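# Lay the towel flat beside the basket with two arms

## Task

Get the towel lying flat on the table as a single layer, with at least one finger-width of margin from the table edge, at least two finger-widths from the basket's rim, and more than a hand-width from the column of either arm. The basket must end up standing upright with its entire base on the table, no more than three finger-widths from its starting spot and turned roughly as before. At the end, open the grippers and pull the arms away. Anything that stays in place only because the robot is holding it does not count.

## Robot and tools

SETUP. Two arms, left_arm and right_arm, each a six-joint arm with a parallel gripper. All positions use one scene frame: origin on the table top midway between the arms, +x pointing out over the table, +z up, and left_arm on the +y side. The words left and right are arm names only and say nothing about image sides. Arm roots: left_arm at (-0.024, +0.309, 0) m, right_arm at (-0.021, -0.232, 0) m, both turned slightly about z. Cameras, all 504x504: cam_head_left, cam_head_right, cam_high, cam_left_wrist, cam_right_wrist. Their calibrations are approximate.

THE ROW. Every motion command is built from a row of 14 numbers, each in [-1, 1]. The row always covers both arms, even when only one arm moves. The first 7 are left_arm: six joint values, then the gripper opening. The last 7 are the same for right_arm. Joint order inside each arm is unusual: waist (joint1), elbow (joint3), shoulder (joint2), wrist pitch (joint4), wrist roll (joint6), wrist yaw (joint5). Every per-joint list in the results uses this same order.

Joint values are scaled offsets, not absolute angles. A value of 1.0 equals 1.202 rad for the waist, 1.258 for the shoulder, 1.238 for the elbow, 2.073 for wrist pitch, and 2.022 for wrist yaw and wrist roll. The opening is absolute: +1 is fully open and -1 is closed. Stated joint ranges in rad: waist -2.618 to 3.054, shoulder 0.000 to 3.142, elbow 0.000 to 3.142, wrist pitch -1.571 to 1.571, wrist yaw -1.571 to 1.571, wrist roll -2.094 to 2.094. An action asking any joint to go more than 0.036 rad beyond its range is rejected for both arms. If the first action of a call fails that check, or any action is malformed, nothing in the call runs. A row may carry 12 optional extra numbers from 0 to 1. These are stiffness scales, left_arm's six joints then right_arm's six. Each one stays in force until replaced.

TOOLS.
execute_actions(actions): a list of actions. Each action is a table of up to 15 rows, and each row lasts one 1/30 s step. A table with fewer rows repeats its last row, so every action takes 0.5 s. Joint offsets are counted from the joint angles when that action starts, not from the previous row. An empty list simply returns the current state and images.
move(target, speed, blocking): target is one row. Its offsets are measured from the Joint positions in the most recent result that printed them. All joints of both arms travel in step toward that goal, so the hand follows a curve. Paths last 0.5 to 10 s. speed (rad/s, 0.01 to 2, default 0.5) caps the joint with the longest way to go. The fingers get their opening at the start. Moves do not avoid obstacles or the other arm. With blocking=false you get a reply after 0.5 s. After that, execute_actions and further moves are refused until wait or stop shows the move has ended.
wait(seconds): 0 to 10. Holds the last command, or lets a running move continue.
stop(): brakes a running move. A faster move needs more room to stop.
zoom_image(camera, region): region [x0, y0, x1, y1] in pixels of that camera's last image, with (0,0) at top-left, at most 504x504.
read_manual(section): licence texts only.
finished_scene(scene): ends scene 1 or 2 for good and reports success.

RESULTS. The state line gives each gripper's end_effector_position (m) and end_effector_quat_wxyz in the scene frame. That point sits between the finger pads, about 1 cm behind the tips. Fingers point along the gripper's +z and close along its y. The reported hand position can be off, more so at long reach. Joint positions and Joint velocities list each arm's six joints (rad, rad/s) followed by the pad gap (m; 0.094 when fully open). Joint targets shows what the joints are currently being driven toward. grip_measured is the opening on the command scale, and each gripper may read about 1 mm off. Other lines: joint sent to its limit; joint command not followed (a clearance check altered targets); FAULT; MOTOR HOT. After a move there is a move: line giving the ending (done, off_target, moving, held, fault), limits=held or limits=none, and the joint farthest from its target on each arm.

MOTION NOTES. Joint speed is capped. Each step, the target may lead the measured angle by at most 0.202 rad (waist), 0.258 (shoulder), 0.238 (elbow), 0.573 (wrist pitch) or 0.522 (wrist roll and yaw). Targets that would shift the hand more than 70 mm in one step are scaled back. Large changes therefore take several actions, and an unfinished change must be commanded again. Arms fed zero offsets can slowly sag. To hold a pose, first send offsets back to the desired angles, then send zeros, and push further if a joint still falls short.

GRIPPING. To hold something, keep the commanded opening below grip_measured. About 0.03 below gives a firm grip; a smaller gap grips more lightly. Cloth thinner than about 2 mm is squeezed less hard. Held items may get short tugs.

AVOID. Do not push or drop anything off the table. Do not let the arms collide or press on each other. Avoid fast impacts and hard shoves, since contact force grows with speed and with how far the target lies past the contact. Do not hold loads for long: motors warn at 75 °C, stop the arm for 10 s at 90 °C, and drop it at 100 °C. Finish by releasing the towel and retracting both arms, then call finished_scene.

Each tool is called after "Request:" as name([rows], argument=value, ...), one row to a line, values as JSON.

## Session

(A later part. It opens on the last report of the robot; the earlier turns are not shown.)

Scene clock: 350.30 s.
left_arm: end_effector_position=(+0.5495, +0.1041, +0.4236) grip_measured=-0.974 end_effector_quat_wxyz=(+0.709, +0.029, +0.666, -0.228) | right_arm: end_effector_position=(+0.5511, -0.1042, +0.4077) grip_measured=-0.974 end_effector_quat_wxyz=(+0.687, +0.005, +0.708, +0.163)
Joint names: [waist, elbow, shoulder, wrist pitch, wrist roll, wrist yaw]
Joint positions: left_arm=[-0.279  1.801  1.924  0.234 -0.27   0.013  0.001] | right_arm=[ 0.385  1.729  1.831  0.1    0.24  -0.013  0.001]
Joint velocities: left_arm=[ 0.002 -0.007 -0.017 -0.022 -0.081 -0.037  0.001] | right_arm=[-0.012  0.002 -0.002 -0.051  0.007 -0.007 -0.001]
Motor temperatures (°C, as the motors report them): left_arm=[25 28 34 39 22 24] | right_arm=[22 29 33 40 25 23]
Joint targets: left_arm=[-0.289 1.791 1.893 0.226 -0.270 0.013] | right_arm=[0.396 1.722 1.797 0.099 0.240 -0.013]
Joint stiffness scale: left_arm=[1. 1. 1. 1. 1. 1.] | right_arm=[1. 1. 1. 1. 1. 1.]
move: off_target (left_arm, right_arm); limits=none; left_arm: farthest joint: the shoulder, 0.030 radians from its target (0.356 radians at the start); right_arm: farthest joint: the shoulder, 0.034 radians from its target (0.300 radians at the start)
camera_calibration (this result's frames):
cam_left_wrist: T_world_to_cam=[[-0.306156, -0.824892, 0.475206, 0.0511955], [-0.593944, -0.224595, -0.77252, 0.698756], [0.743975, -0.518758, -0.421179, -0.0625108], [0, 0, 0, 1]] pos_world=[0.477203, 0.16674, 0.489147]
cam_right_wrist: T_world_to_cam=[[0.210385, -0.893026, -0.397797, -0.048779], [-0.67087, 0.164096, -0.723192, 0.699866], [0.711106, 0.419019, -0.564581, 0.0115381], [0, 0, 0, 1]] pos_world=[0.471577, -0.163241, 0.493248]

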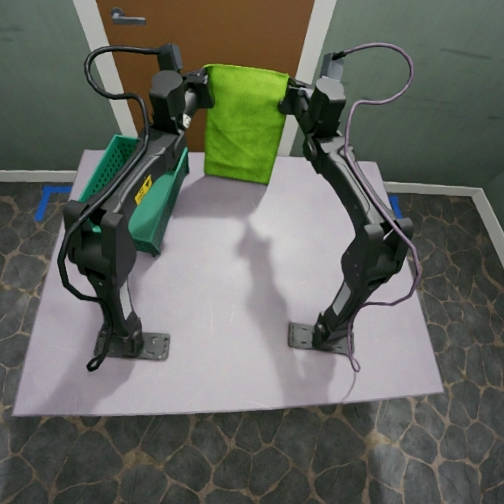

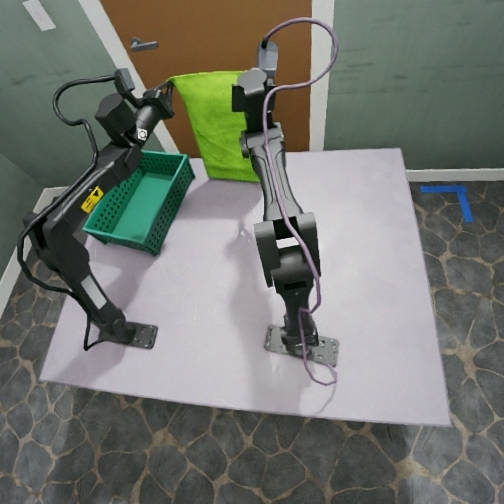

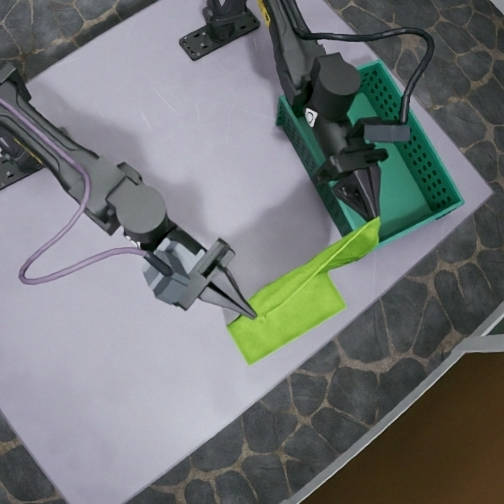

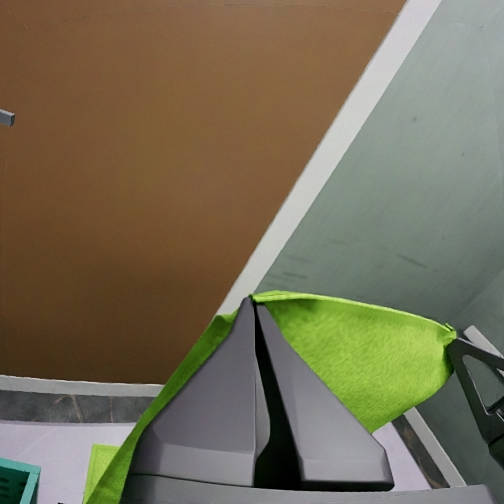

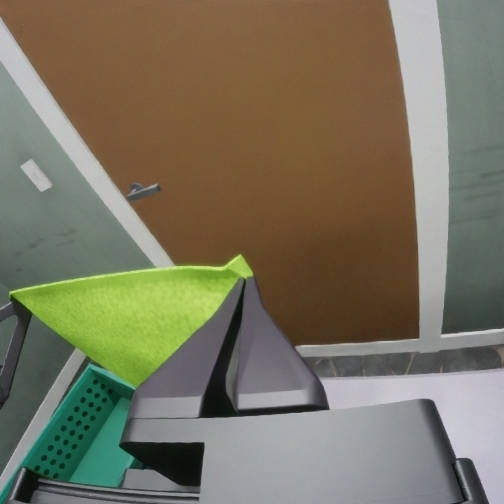

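Request:
move(target=[-0.054,-0.321,-0.321,-0.195,0,0,-1, 0.068,-0.359,-0.316,-0.112,0,0,-1], speed=0.35)

Scene clock: 379.33 s.
left_arm: end_effector_position=(+0.4390, +0.1146, +0.3381) grip_measured=-0.974 end_effector_quat_wxyz=(+0.562, +0.054, +0.801, -0.200) | right_arm: end_effector_position=(+0.4390, -0.0941, +0.3234) grip_measured=-0.974 end_effector_quat_wxyz=(+0.570, -0.022, +0.806, +0.158)
Joint names: [waist, elbow, shoulder, wrist pitch, wrist roll, wrist yaw]
Joint positions: left_arm=[-0.333  1.414  1.545 -0.161 -0.27   0.013  0.001] | right_arm=[ 0.456  1.29   1.463 -0.132  0.24  -0.013  0.001]
Joint velocities: left_arm=[-0.007 -0.017 -0.012  0.022  0.007 -0.051 -0.   ] | right_arm=[-0.002 -0.002  0.012 -0.037 -0.051 -0.007 -0.001]
Motor temperatures (°C, as the motors report them): left_arm=[25 28 34 39 22 24] | right_arm=[22 28 33 40 25 23]
Joint targets: left_arm=[-0.344 1.404 1.520 -0.171 -0.270 0.013] | right_arm=[0.467 1.284 1.434 -0.132 0.240 -0.013]
Joint stiffness scale: left_arm=[1. 1. 1. 1. 1. 1.] | right_arm=[1. 1. 1. 1. 1. 1.]
move: off_target (left_arm, right_arm); limits=none; left_arm: farthest joint: the shoulder, 0.025 radians from its target (0.404 radians at the start); right_arm: farthest joint: the shoulder, 0.030 radians from its target (0.398 radians at the start)
camera_calibration (this result's frames):
cam_left_wrist: T_world_to_cam=[[-0.177121, -0.879506, 0.441698, 0.0275266], [-0.849442, -0.0900535, -0.519941, 0.580799], [0.497068, -0.46729, -0.731139, 0.196467], [0, 0, 0, 1]] pos_world=[0.400573, 0.16832, 0.433467]
cam_right_wrist: T_world_to_cam=[[0.158165, -0.909429, -0.384606, -0.0325842], [-0.860308, 0.0642477, -0.50571, 0.565388], [0.484617, 0.410865, -0.772228, 0.205208], [0, 0, 0, 1]] pos_world=[0.392114, -0.150271, 0.431858]

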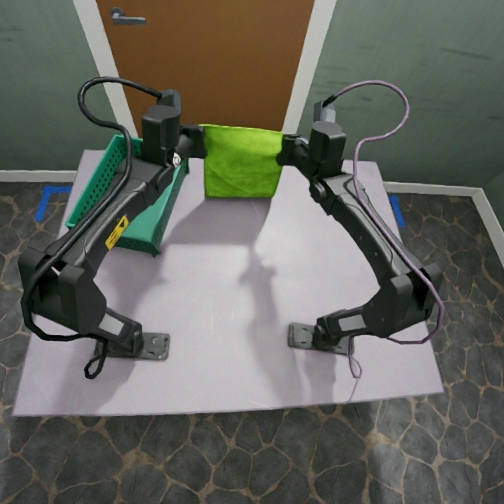

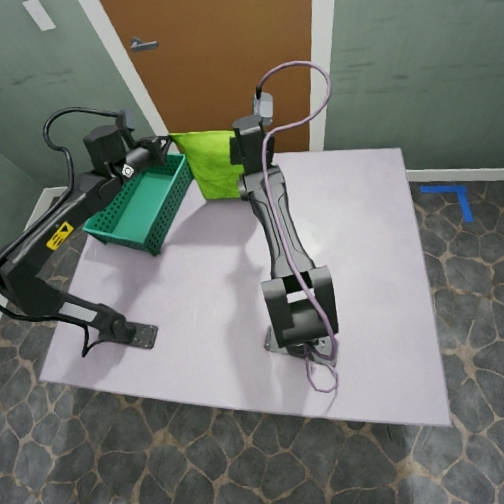

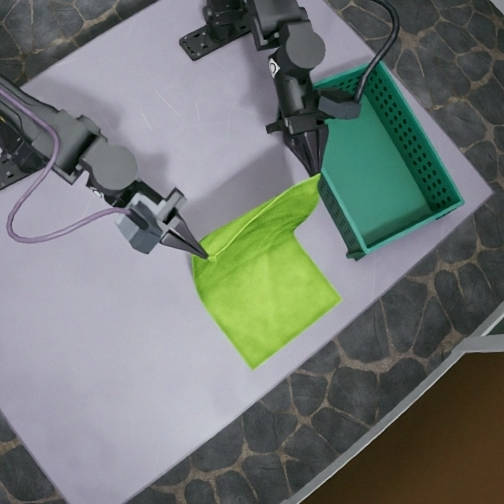

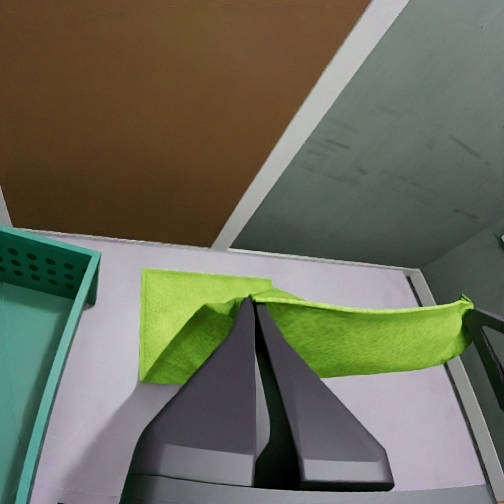

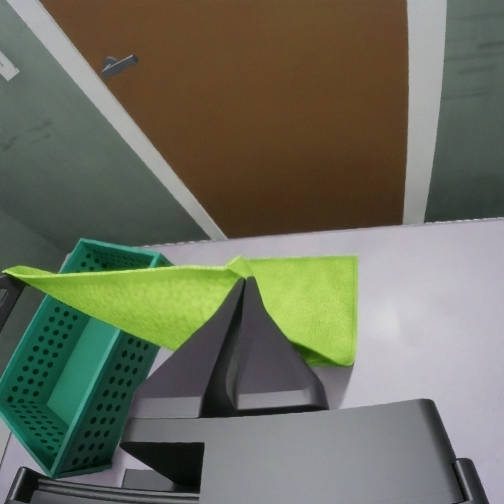

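Request:
move(target=[-0.088,-0.157,-0.163,-0.247,0,0,-1, 0.106,-0.116,-0.159,-0.258,0,0,-1], speed=0.35)

Scene clock: 386.77 s.
left_arm: end_effector_position=(+0.3206, +0.1239, +0.2255) grip_measured=-0.974 end_effector_quat_wxyz=(+0.349, +0.104, +0.920, -0.146) | right_arm: end_effector_position=(+0.3198, -0.0845, +0.2193) grip_measured=-0.974 end_effector_quat_wxyz=(+0.355, -0.076, +0.923, +0.124)
Joint names: [waist, elbow, shoulder, wrist pitch, wrist roll, wrist yaw]
Joint positions: left_arm=[-0.428  1.229  1.366 -0.659 -0.27   0.013  0.001] | right_arm=[ 0.57   1.152  1.292 -0.66   0.24  -0.013  0.001]
Joint velocities: left_arm=[-0.012  0.002 -0.007 -0.066  0.051 -0.037 -0.001] | right_arm=[ 0.007  0.002  0.002 -0.022 -0.037 -0.037  0.001]
Motor temperatures (°C, as the motors report them): left_arm=[25 27 33 39 22 24] | right_arm=[22 28 32 40 25 23]
Joint targets: left_arm=[-0.439 1.220 1.340 -0.673 -0.270 0.013] | right_arm=[0.583 1.146 1.263 -0.667 0.240 -0.013]
Joint stiffness scale: left_arm=[1. 1. 1. 1. 1. 1.] | right_arm=[1. 1. 1. 1. 1. 1.]
move: off_target (left_arm, right_arm); limits=none; left_arm: farthest joint: the shoulder, 0.026 radians from its target (0.205 radians at the start); right_arm: farthest joint: the shoulder, 0.029 radians from its target (0.200 radians at the start)
camera_calibration (this result's frames):
cam_left_wrist: T_world_to_cam=[[-0.0911012, -0.948871, 0.302233, 0.0769462], [-0.993396, 0.0653355, -0.0943136, 0.35338], [0.0697449, -0.308829, -0.948557, 0.343752], [0, 0, 0, 1]] pos_world=[0.334081, 0.156084, 0.336141]
cam_right_wrist: T_world_to_cam=[[0.104286, -0.951471, -0.28953, -0.052265], [-0.994034, -0.0903615, -0.0610916, 0.341796], [0.0319645, 0.294173, -0.955217, 0.353679], [0, 0, 0, 1]] pos_world=[0.333902, -0.122886, 0.343589]

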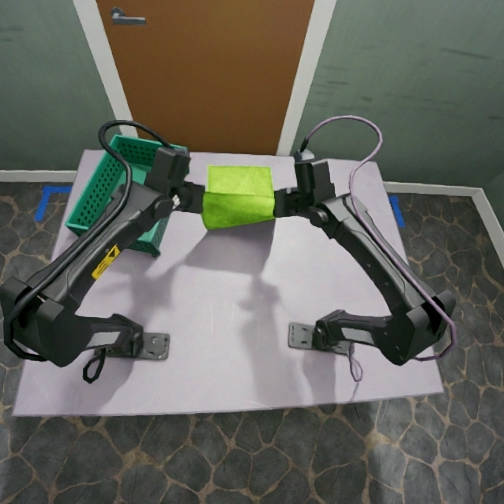

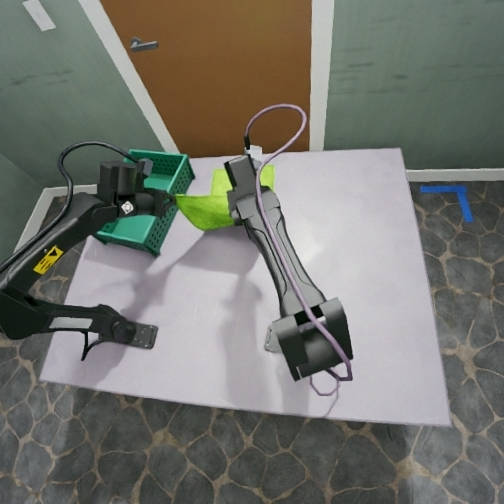

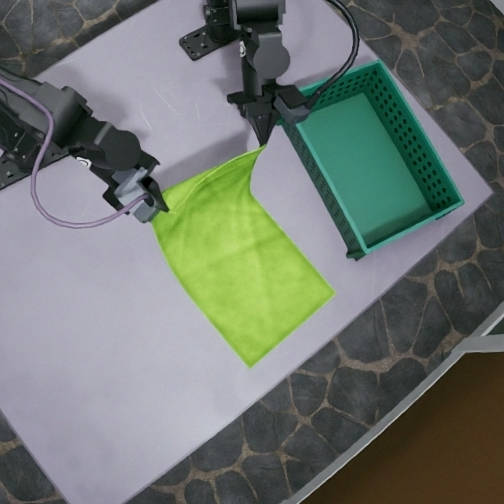

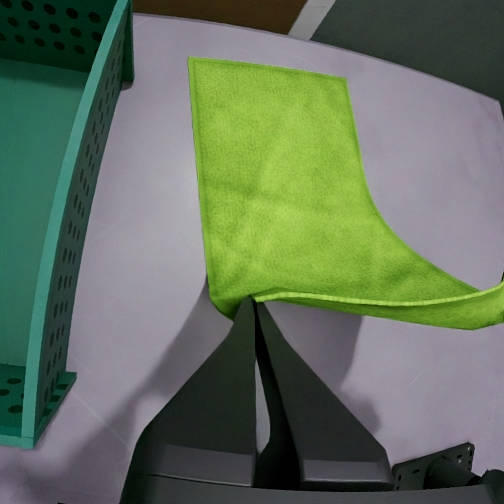

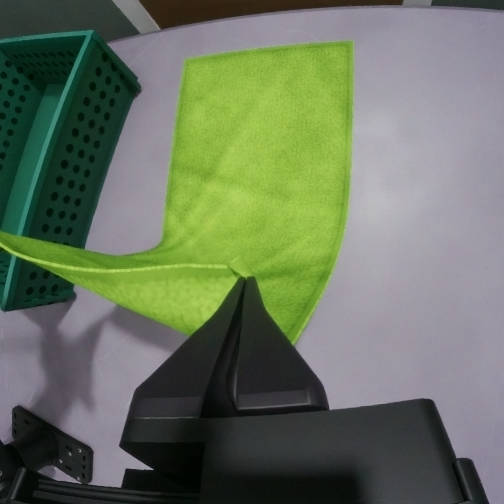

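Request:
move(target=[-0.15,-0.665,-0.331,0.209,0,0,-1, 0.186,-0.637,-0.328,0.199,0,0,-1], speed=0.45)

Scene clock: 416.37 s.
left_arm: end_effector_position=(+0.1982, +0.1346, +0.0777) grip_measured=-0.974 end_effector_quat_wxyz=(+0.329, +0.183, +0.910, -0.173) | right_arm: end_effector_position=(+0.1979, -0.0740, +0.0728) grip_measured=-0.974 end_effector_quat_wxyz=(+0.337, -0.174, +0.911, +0.160)
Joint names: [waist, elbow, shoulder, wrist pitch, wrist roll, wrist yaw]
Joint positions: left_arm=[-0.598  0.414  0.974 -0.249 -0.27   0.015  0.001] | right_arm=[ 0.782  0.367  0.906 -0.269  0.24  -0.015  0.001]
Joint velocities: left_arm=[ 0.012  0.002 -0.002 -0.051  0.037  0.007  0.001] | right_arm=[-0.017  0.002  0.002  0.022 -0.022  0.022  0.   ]
Motor temperatures (°C, as the motors report them): left_arm=[25 27 32 38 22 24] | right_arm=[22 28 30 38 25 23]
Joint targets: left_arm=[-0.608 0.406 0.950 -0.226 -0.270 0.013] | right_arm=[0.794 0.363 0.879 -0.247 0.240 -0.013]
Joint stiffness scale: left_arm=[1. 1. 1. 1. 1. 1.] | right_arm=[1. 1. 1. 1. 1. 1.]
move: off_target (left_arm, right_arm); limits=none; left_arm: farthest joint: the shoulder, 0.024 radians from its target (0.416 radians at the start); right_arm: farthest joint: the shoulder, 0.026 radians from its target (0.413 radians at the start)
camera_calibration (this result's frames):
cam_left_wrist: T_world_to_cam=[[-0.248632, -0.921291, 0.299008, 0.148366], [-0.968586, 0.234976, -0.0814046, 0.188398], [0.00473755, -0.309855, -0.950772, 0.228594], [0, 0, 0, 1]] pos_world=[0.218286, 0.16325, 0.188315]
cam_right_wrist: T_world_to_cam=[[0.301249, -0.908724, -0.28891, -0.107812], [-0.952824, -0.298655, -0.0541431, 0.188611], [-0.0370831, 0.291591, -0.955824, 0.22808], [0, 0, 0, 1]] pos_world=[0.220649, -0.108148, 0.197068]

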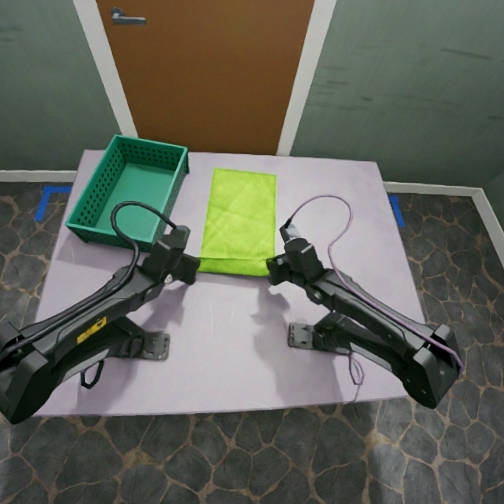

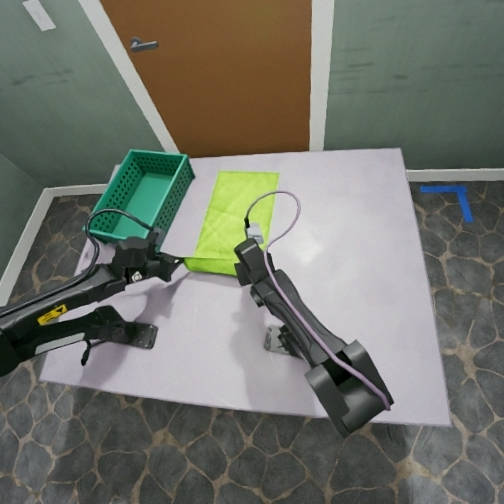

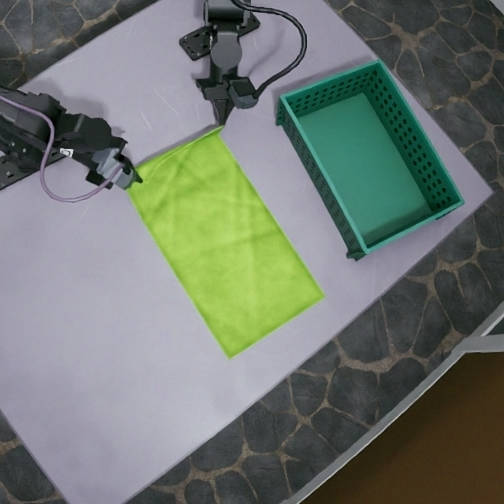

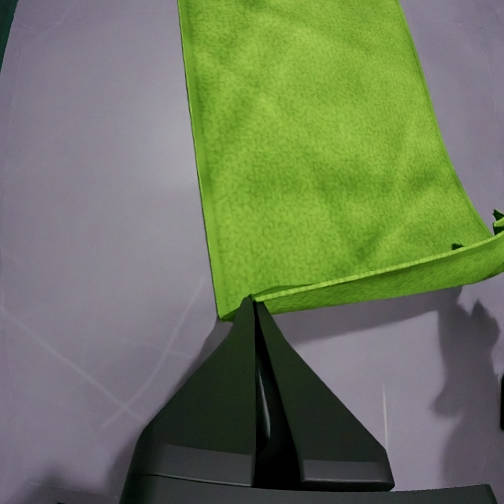

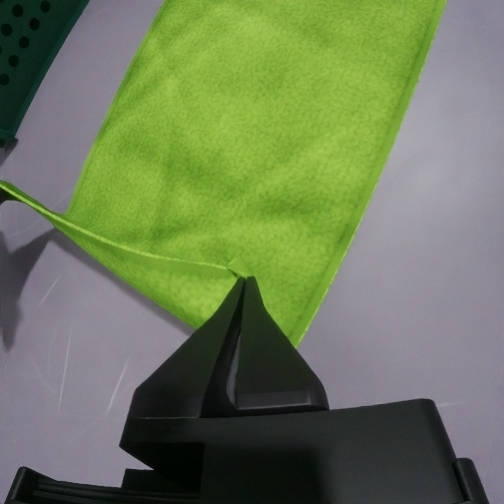

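Request:
execute_actions([
  [[-0.008,-0.006,-0.019,0.011,0,0,-0.9, 0.01,-0.003,-0.021,0.011,0,0,-0.9],[-0.008,-0.006,-0.022,0.011,0,0,-0.8, 0.01,-0.003,-0.024,0.011,0,0,-0.8],[-0.008,-0.006,-0.026,0.011,0,0,-0.7, 0.01,-0.003,-0.028,0.011,0,0,-0.7],[-0.008,-0.006,-0.03,0.011,0,0,-0.6, 0.01,-0.003,-0.032,0.011,0,0,-0.6],[-0.008,-0.006,-0.035,0.011,0,0,-0.5, 0.01,-0.003,-0.037,0.011,0,0,-0.5],[-0.008,-0.006,-0.04,0.011,0,0,-0.4, 0.01,-0.003,-0.042,0.011,0,0,-0.4],[-0.008,-0.006,-0.045,0.011,0,0,-0.4, 0.01,-0.003,-0.047,0.011,0,0,-0.4],[-0.008,-0.006,-0.05,0.011,0,0,-0.4, 0.01,-0.003,-0.052,0.011,0,0,-0.4]],
  [[0,0,-0.02,0.01,0,0,-0.4, 0,0,-0.02,0.01,0,0,-0.4]],
])

Scene clock: 461.47 s.
left_arm: end_effector_position=(+0.1997, +0.1334, +0.0894) grip_measured=-0.403 end_effector_quat_wxyz=(+0.348, +0.182, +0.902, -0.182) | right_arm: end_effector_position=(+0.1994, -0.0730, +0.0835) grip_measured=-0.402 end_effector_quat_wxyz=(+0.355, -0.172, +0.903, +0.168)
Joint names: [waist, elbow, shoulder, wrist pitch, wrist roll, wrist yaw]
Joint positions: left_arm=[-0.598  0.414  0.931 -0.247 -0.27   0.015  0.028] | right_arm=[ 0.782  0.367  0.864 -0.268  0.24  -0.015  0.028]
Joint velocities: left_arm=[-0.007 -0.002  0.012 -0.037 -0.007  0.022 -0.002] | right_arm=[-0.017 -0.007 -0.002 -0.022 -0.081 -0.081  0.   ]
Motor temperatures (°C, as the motors report them): left_arm=[25 27 30 39 22 24] | right_arm=[22 28 29 39 25 23]
Joint targets: left_arm=[-0.598 0.414 0.906 -0.226 -0.270 0.015] | right_arm=[0.782 0.367 0.839 -0.247 0.240 -0.015]
Joint stiffness scale: left_arm=[1. 1. 1. 1. 1. 1.] | right_arm=[1. 1. 1. 1. 1. 1.]
camera_calibration (this result's frames):
cam_left_wrist: T_world_to_cam=[[-0.259549, -0.912801, 0.315323, 0.143756], [-0.964968, 0.232162, -0.122219, 0.194429], [0.038356, -0.335998, -0.941081, 0.23517], [0, 0, 0, 1]] pos_world=[0.215909, 0.165098, 0.199748]
cam_right_wrist: T_world_to_cam=[[0.311565, -0.901508, -0.300351, -0.104802], [-0.950217, -0.296831, -0.0947534, 0.193944], [-0.00373269, 0.314921, -0.949111, 0.232514], [0, 0, 0, 1]] pos_world=[0.217809, -0.110134, 0.207581]

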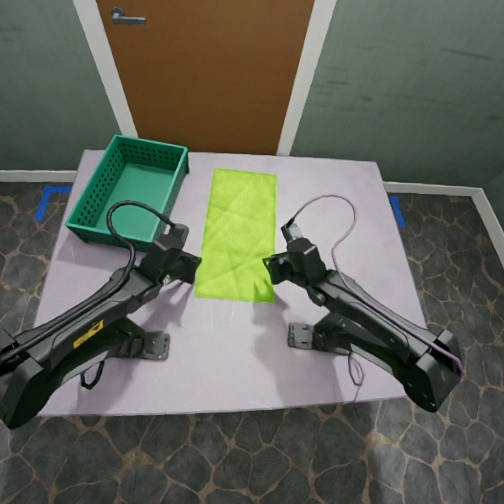

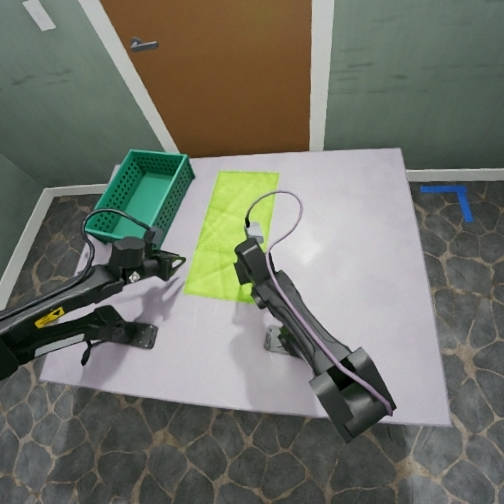

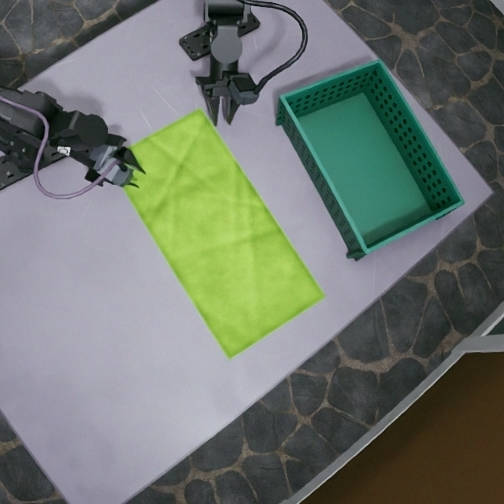

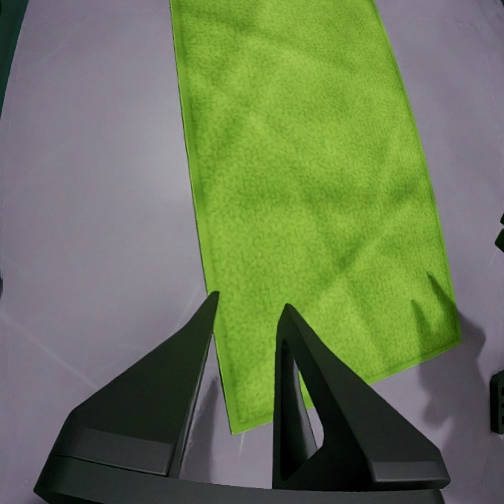

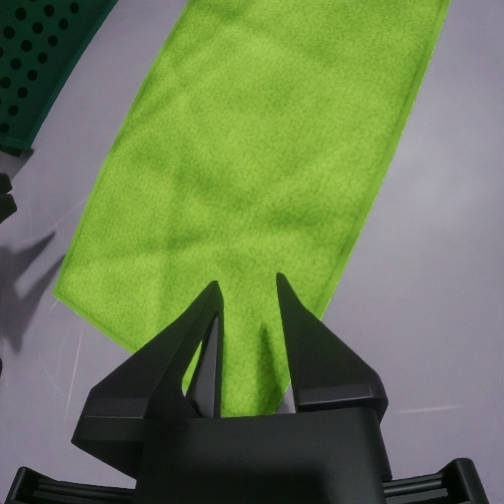

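Request:
move(target=[0.33,0.336,-0.2,-0.508,0.13,0,-0.4, -0.235,0.99,0.9,-0.03,-0.12,0.007,0.6], speed=0.9)

Scene clock: 522.23 s.
left_arm: end_effector_position=(+0.1192, +0.2669, +0.1424) grip_measured=-0.403 end_effector_quat_wxyz=(+0.190, +0.128, +0.973, -0.036) | right_arm: end_effector_position=(+0.5017, -0.0473, +0.1291) grip_measured=+0.598 end_effector_quat_wxyz=(+0.378, -0.152, +0.911, +0.068)
Joint names: [waist, elbow, shoulder, wrist pitch, wrist roll, wrist yaw]
Joint positions: left_arm=[-0.214  0.798  0.697 -1.284 -0.018  0.015  0.028] | right_arm=[ 0.507  1.553  2.008 -0.327  0.006 -0.007  0.075]
Joint velocities: left_arm=[-0.002  0.012  0.007 -0.022 -0.051  0.007  0.001] | right_arm=[-0.007 -0.002 -0.002 -0.037  0.007 -0.095 -0.   ]
Motor temperatures (°C, as the motors report them): left_arm=[25 28 30 40 22 24] | right_arm=[21 28 29 40 25 23]
Joint targets: left_arm=[-0.201 0.829 0.679 -1.300 -0.008 0.015] | right_arm=[0.500 1.593 1.996 -0.330 -0.003 -0.000]
Joint stiffness scale: left_arm=[1. 1. 1. 1. 1. 1.] | right_arm=[1. 1. 1. 1. 1. 1.]
move: off_target (left_arm, right_arm); limits=none; left_arm: farthest joint: the elbow, 0.032 radians from its target (0.416 radians at the start); right_arm: farthest joint: the elbow, 0.039 radians from its target (1.225 radians at the start)
camera_calibration (this result's frames):
cam_left_wrist: T_world_to_cam=[[-0.0382763, -0.997674, 0.0563998, 0.261159], [-0.973715, 0.0499202, 0.222233, 0.0928703], [-0.224532, -0.0464111, -0.973361, 0.291713], [0, 0, 0, 1]] pos_world=[0.165924, 0.269454, 0.248574]
cam_right_wrist: T_world_to_cam=[[0.215552, -0.967384, -0.133065, -0.138709], [-0.972606, -0.200546, -0.117556, 0.511811], [0.0870365, 0.15476, -0.984111, 0.220284], [0, 0, 0, 1]] pos_world=[0.508517, -0.0656343, 0.258493]

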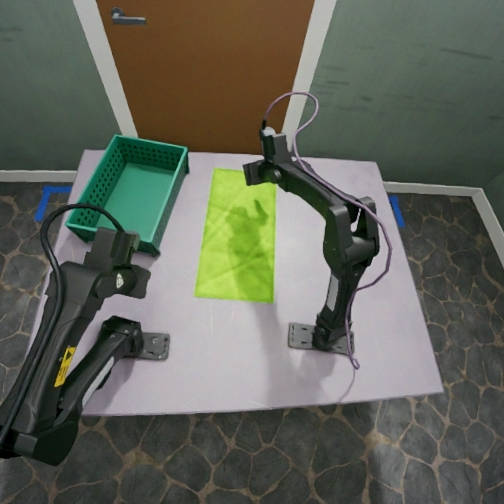

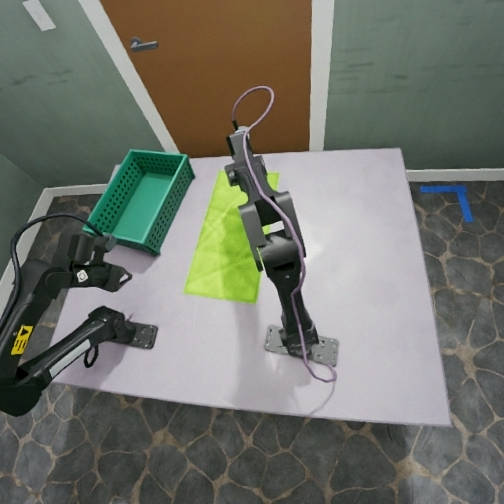

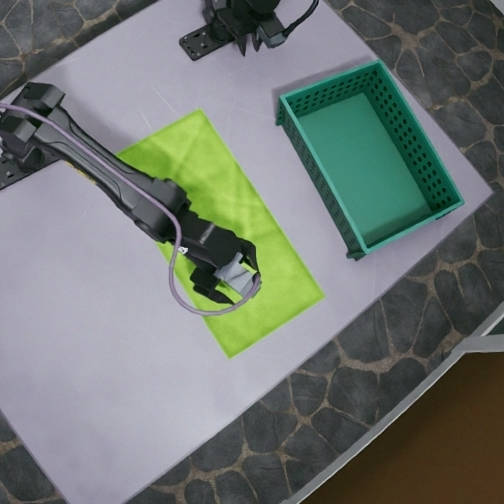

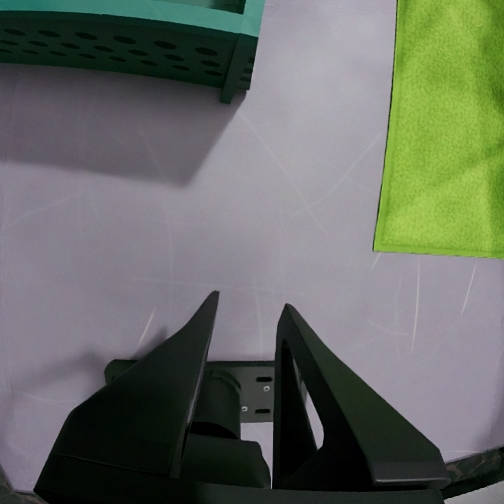

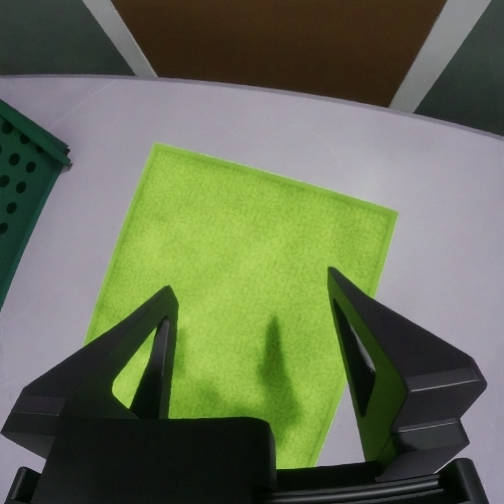

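Request:
move(target=[0,0.025,-0.014,-0.007,0,0,-0.4, 0,0.242,0.30,0.062,0,0,0.6], speed=0.5)

Scene clock: 535.33 s.
left_arm: end_effector_position=(+0.1191, +0.2669, +0.1424) grip_measured=-0.403 end_effector_quat_wxyz=(+0.189, +0.128, +0.973, -0.036) | right_arm: end_effector_position=(+0.5667, -0.0247, +0.0318) grip_measured=+0.598 end_effector_quat_wxyz=(+0.365, -0.153, +0.916, +0.066)
Joint names: [waist, elbow, shoulder, wrist pitch, wrist roll, wrist yaw]
Joint positions: left_arm=[-0.214  0.798  0.697 -1.284 -0.018  0.015  0.028] | right_arm=[ 0.507  1.816  2.4   -0.226  0.006 -0.007  0.075]
Joint velocities: left_arm=[-0.002  0.012 -0.002 -0.022  0.022 -0.051 -0.001] | right_arm=[ 0.002  0.002 -0.012 -0.066 -0.007 -0.022 -0.   ]
Motor temperatures (°C, as the motors report them): left_arm=[25 28 29 38 22 24] | right_arm=[21 28 31 39 25 23]
Joint targets: left_arm=[-0.214 0.829 0.679 -1.298 -0.018 0.015] | right_arm=[0.507 1.853 2.385 -0.199 0.007 -0.007]
Joint stiffness scale: left_arm=[1. 1. 1. 1. 1. 1.] | right_arm=[1. 1. 1. 1. 1. 1.]
move: off_target (left_arm, right_arm); limits=none; left_arm: farthest joint: the elbow, 0.031 radians from its target (0.031 radians at the start); right_arm: farthest joint: the elbow, 0.037 radians from its target (0.299 radians at the start)
camera_calibration (this result's frames):
cam_left_wrist: T_world_to_cam=[[-0.0386104, -0.997674, 0.0561713, 0.261254], [-0.973625, 0.0502103, 0.222559, 0.0926604], [-0.224862, -0.0460967, -0.9733, 0.291607], [0, 0, 0, 1]] pos_world=[0.165875, 0.269436, 0.248523]
cam_right_wrist: T_world_to_cam=[[0.212001, -0.96862, -0.129736, -0.141911], [-0.975401, -0.201519, -0.0893457, 0.568772], [0.0603978, 0.145486, -0.987515, 0.130297], [0, 0, 0, 1]] pos_world=[0.576997, -0.0417955, 0.161076]

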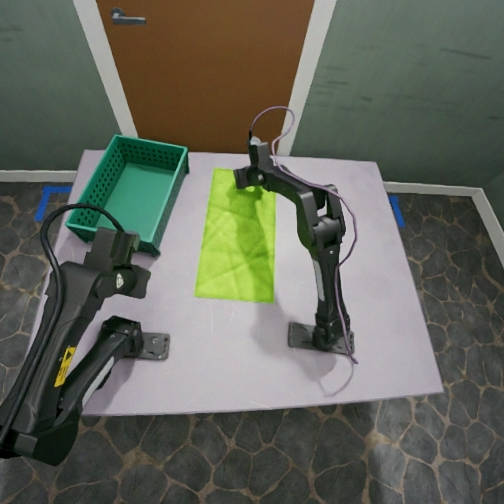

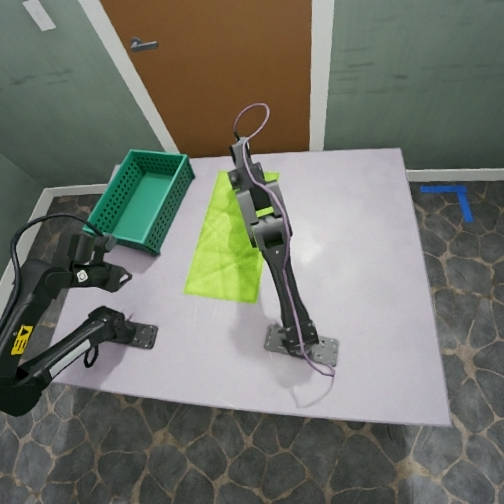

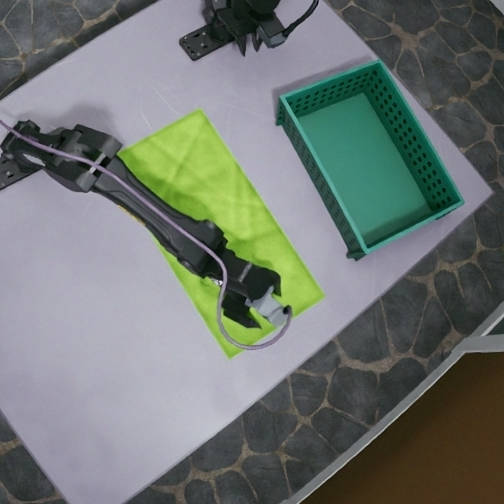

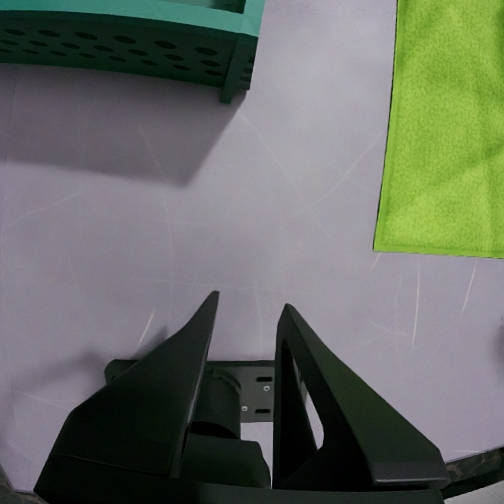

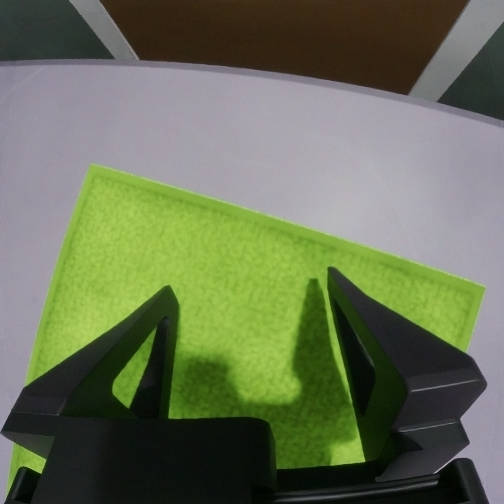

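Request:
move(target=[0,0.025,-0.014,-0.007,0,0,-0.4, 0,0.015,0.032,0.0,0,0,0.6], speed=0.06)

Scene clock: 541.20 s.
left_arm: end_effector_position=(+0.1191, +0.2669, +0.1424) grip_measured=-0.403 end_effector_quat_wxyz=(+0.189, +0.128, +0.973, -0.036) | right_arm: end_effector_position=(+0.5649, -0.0253, +0.0161) grip_measured=+0.598 end_effector_quat_wxyz=(+0.355, -0.154, +0.920, +0.064)
Joint names: [waist, elbow, shoulder, wrist pitch, wrist roll, wrist yaw]
Joint positions: left_arm=[-0.214  0.798  0.697 -1.284 -0.018  0.015  0.028] | right_arm=[ 0.507  1.816  2.427 -0.222  0.006 -0.007  0.075]
Joint velocities: left_arm=[-0.002 -0.007 -0.012 -0.022  0.022 -0.037  0.   ] | right_arm=[-0.012  0.007 -0.002 -0.037 -0.081 -0.022 -0.001]
Motor temperatures (°C, as the motors report them): left_arm=[25 28 29 38 22 24] | right_arm=[21 29 32 39 25 23]
Joint targets: left_arm=[-0.214 0.829 0.679 -1.299 -0.018 0.015] | right_arm=[0.507 1.834 2.441 -0.226 0.006 -0.007]
Joint stiffness scale: left_arm=[1. 1. 1. 1. 1. 1.] | right_arm=[1. 1. 1. 1. 1. 1.]
move: off_target (left_arm); limits=none; left_arm: farthest joint: the elbow, 0.031 radians from its target (0.031 radians at the start); right_arm: farthest joint: the elbow, 0.019 radians from its target (0.019 radians at the start)
camera_calibration (this result's frames):
cam_left_wrist: T_world_to_cam=[[-0.0386104, -0.997674, 0.0561713, 0.261254], [-0.973625, 0.0502103, 0.222559, 0.0926604], [-0.224862, -0.0460967, -0.9733, 0.291607], [0, 0, 0, 1]] pos_world=[0.165875, 0.269436, 0.248523]
cam_right_wrist: T_world_to_cam=[[0.209181, -0.969602, -0.12695, -0.142642], [-0.977112, -0.202114, -0.0663461, 0.566102], [0.0386708, 0.137923, -0.989688, 0.127134], [0, 0, 0, 1]] pos_world=[0.578067, -0.041423, 0.145273]

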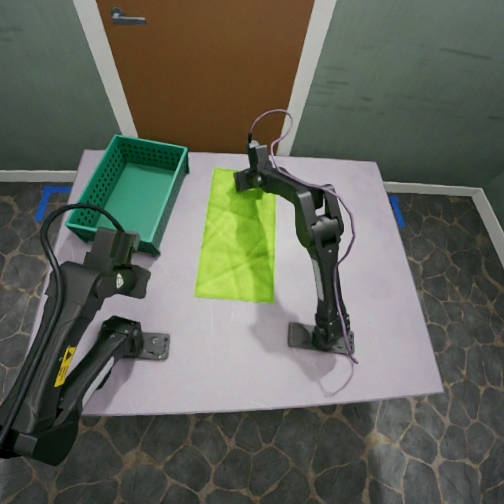

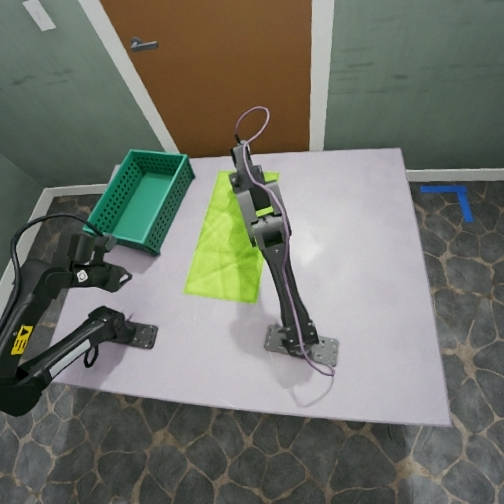

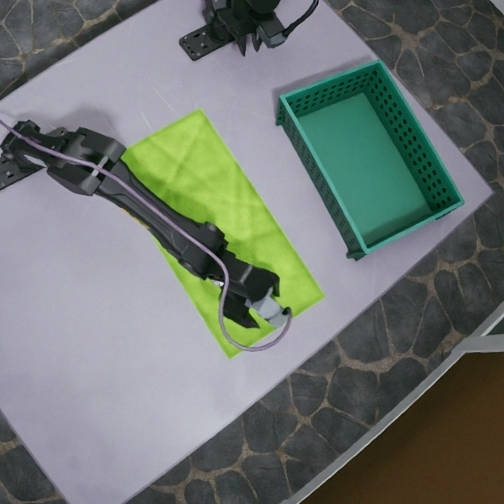

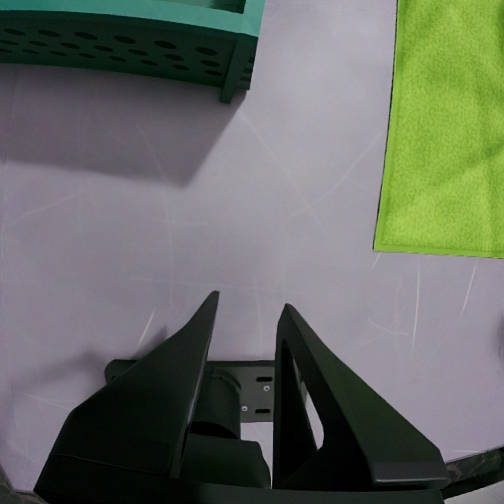

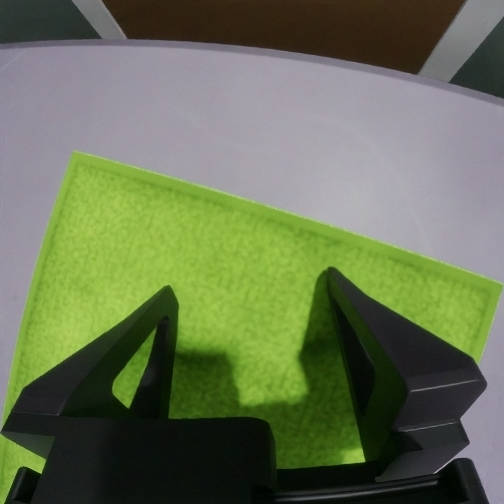

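Request:
move(target=[0,0.025,-0.014,-0.007,0,0,-0.4, 0,0.204,0.129,-0.003,0,0,0.6], speed=0.15)

Scene clock: 555.63 s.
left_arm: end_effector_position=(+0.1191, +0.2669, +0.1424) grip_measured=-0.403 end_effector_quat_wxyz=(+0.189, +0.128, +0.973, -0.036) | right_arm: end_effector_position=(+0.6065, -0.0105, +0.0169) grip_measured=+0.598 end_effector_quat_wxyz=(+0.391, -0.152, +0.905, +0.072)
Joint names: [waist, elbow, shoulder, wrist pitch, wrist roll, wrist yaw]
Joint positions: left_arm=[-0.214  0.798  0.697 -1.284 -0.018  0.015  0.028] | right_arm=[ 0.507  2.043  2.577 -0.22   0.006 -0.009  0.075]
Joint velocities: left_arm=[-0.012 -0.002 -0.022 -0.051  0.007  0.066  0.   ] | right_arm=[ 0.007  0.012  0.007 -0.037 -0.051 -0.037  0.   ]
Motor temperatures (°C, as the motors report them): left_arm=[25 28 29 37 22 24] | right_arm=[21 28 32 38 25 23]
Joint targets: left_arm=[-0.214 0.829 0.679 -1.299 -0.018 0.015] | right_arm=[0.507 2.068 2.589 -0.228 0.006 -0.007]
Joint stiffness scale: left_arm=[1. 1. 1. 1. 1. 1.] | right_arm=[1. 1. 1. 1. 1. 1.]
move: off_target (left_arm, right_arm); limits=none; left_arm: farthest joint: the elbow, 0.031 radians from its target (0.031 radians at the start); right_arm: farthest joint: the elbow, 0.026 radians from its target (0.253 radians at the start)
camera_calibration (this result's frames):
cam_left_wrist: T_world_to_cam=[[-0.0386104, -0.997674, 0.0561713, 0.261254], [-0.973625, 0.0502103, 0.222559, 0.0926604], [-0.224862, -0.0460967, -0.9733, 0.291607], [0, 0, 0, 1]] pos_world=[0.165875, 0.269436, 0.248523]
cam_right_wrist: T_world_to_cam=[[0.220427, -0.965659, -0.137528, -0.143446], [-0.968886, -0.200495, -0.145127, 0.606157], [0.11257, 0.165239, -0.979808, 0.079636], [0, 0, 0, 1]] pos_world=[0.609951, -0.0301472, 0.14627]

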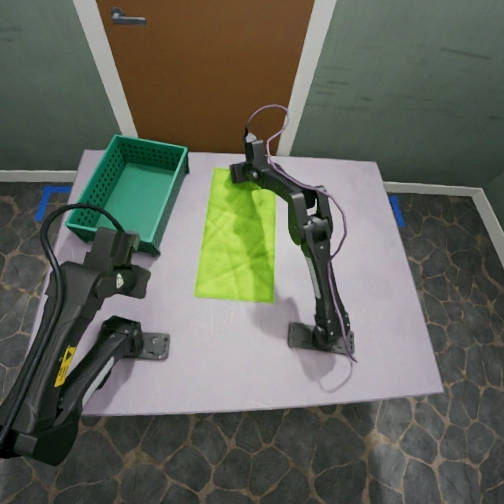

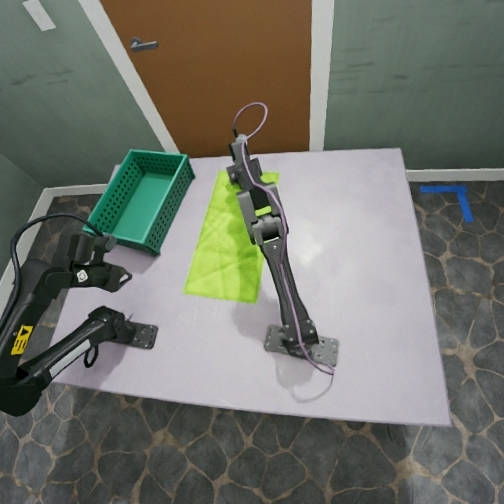

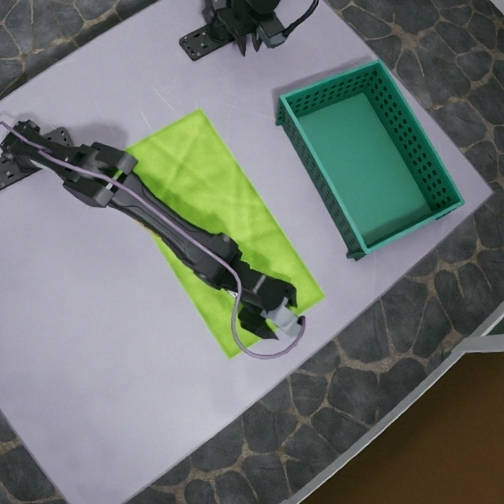

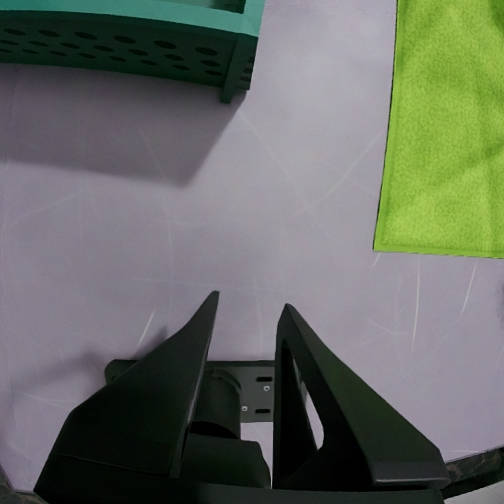

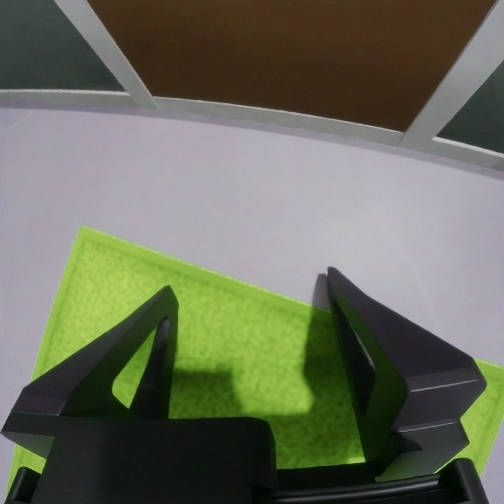

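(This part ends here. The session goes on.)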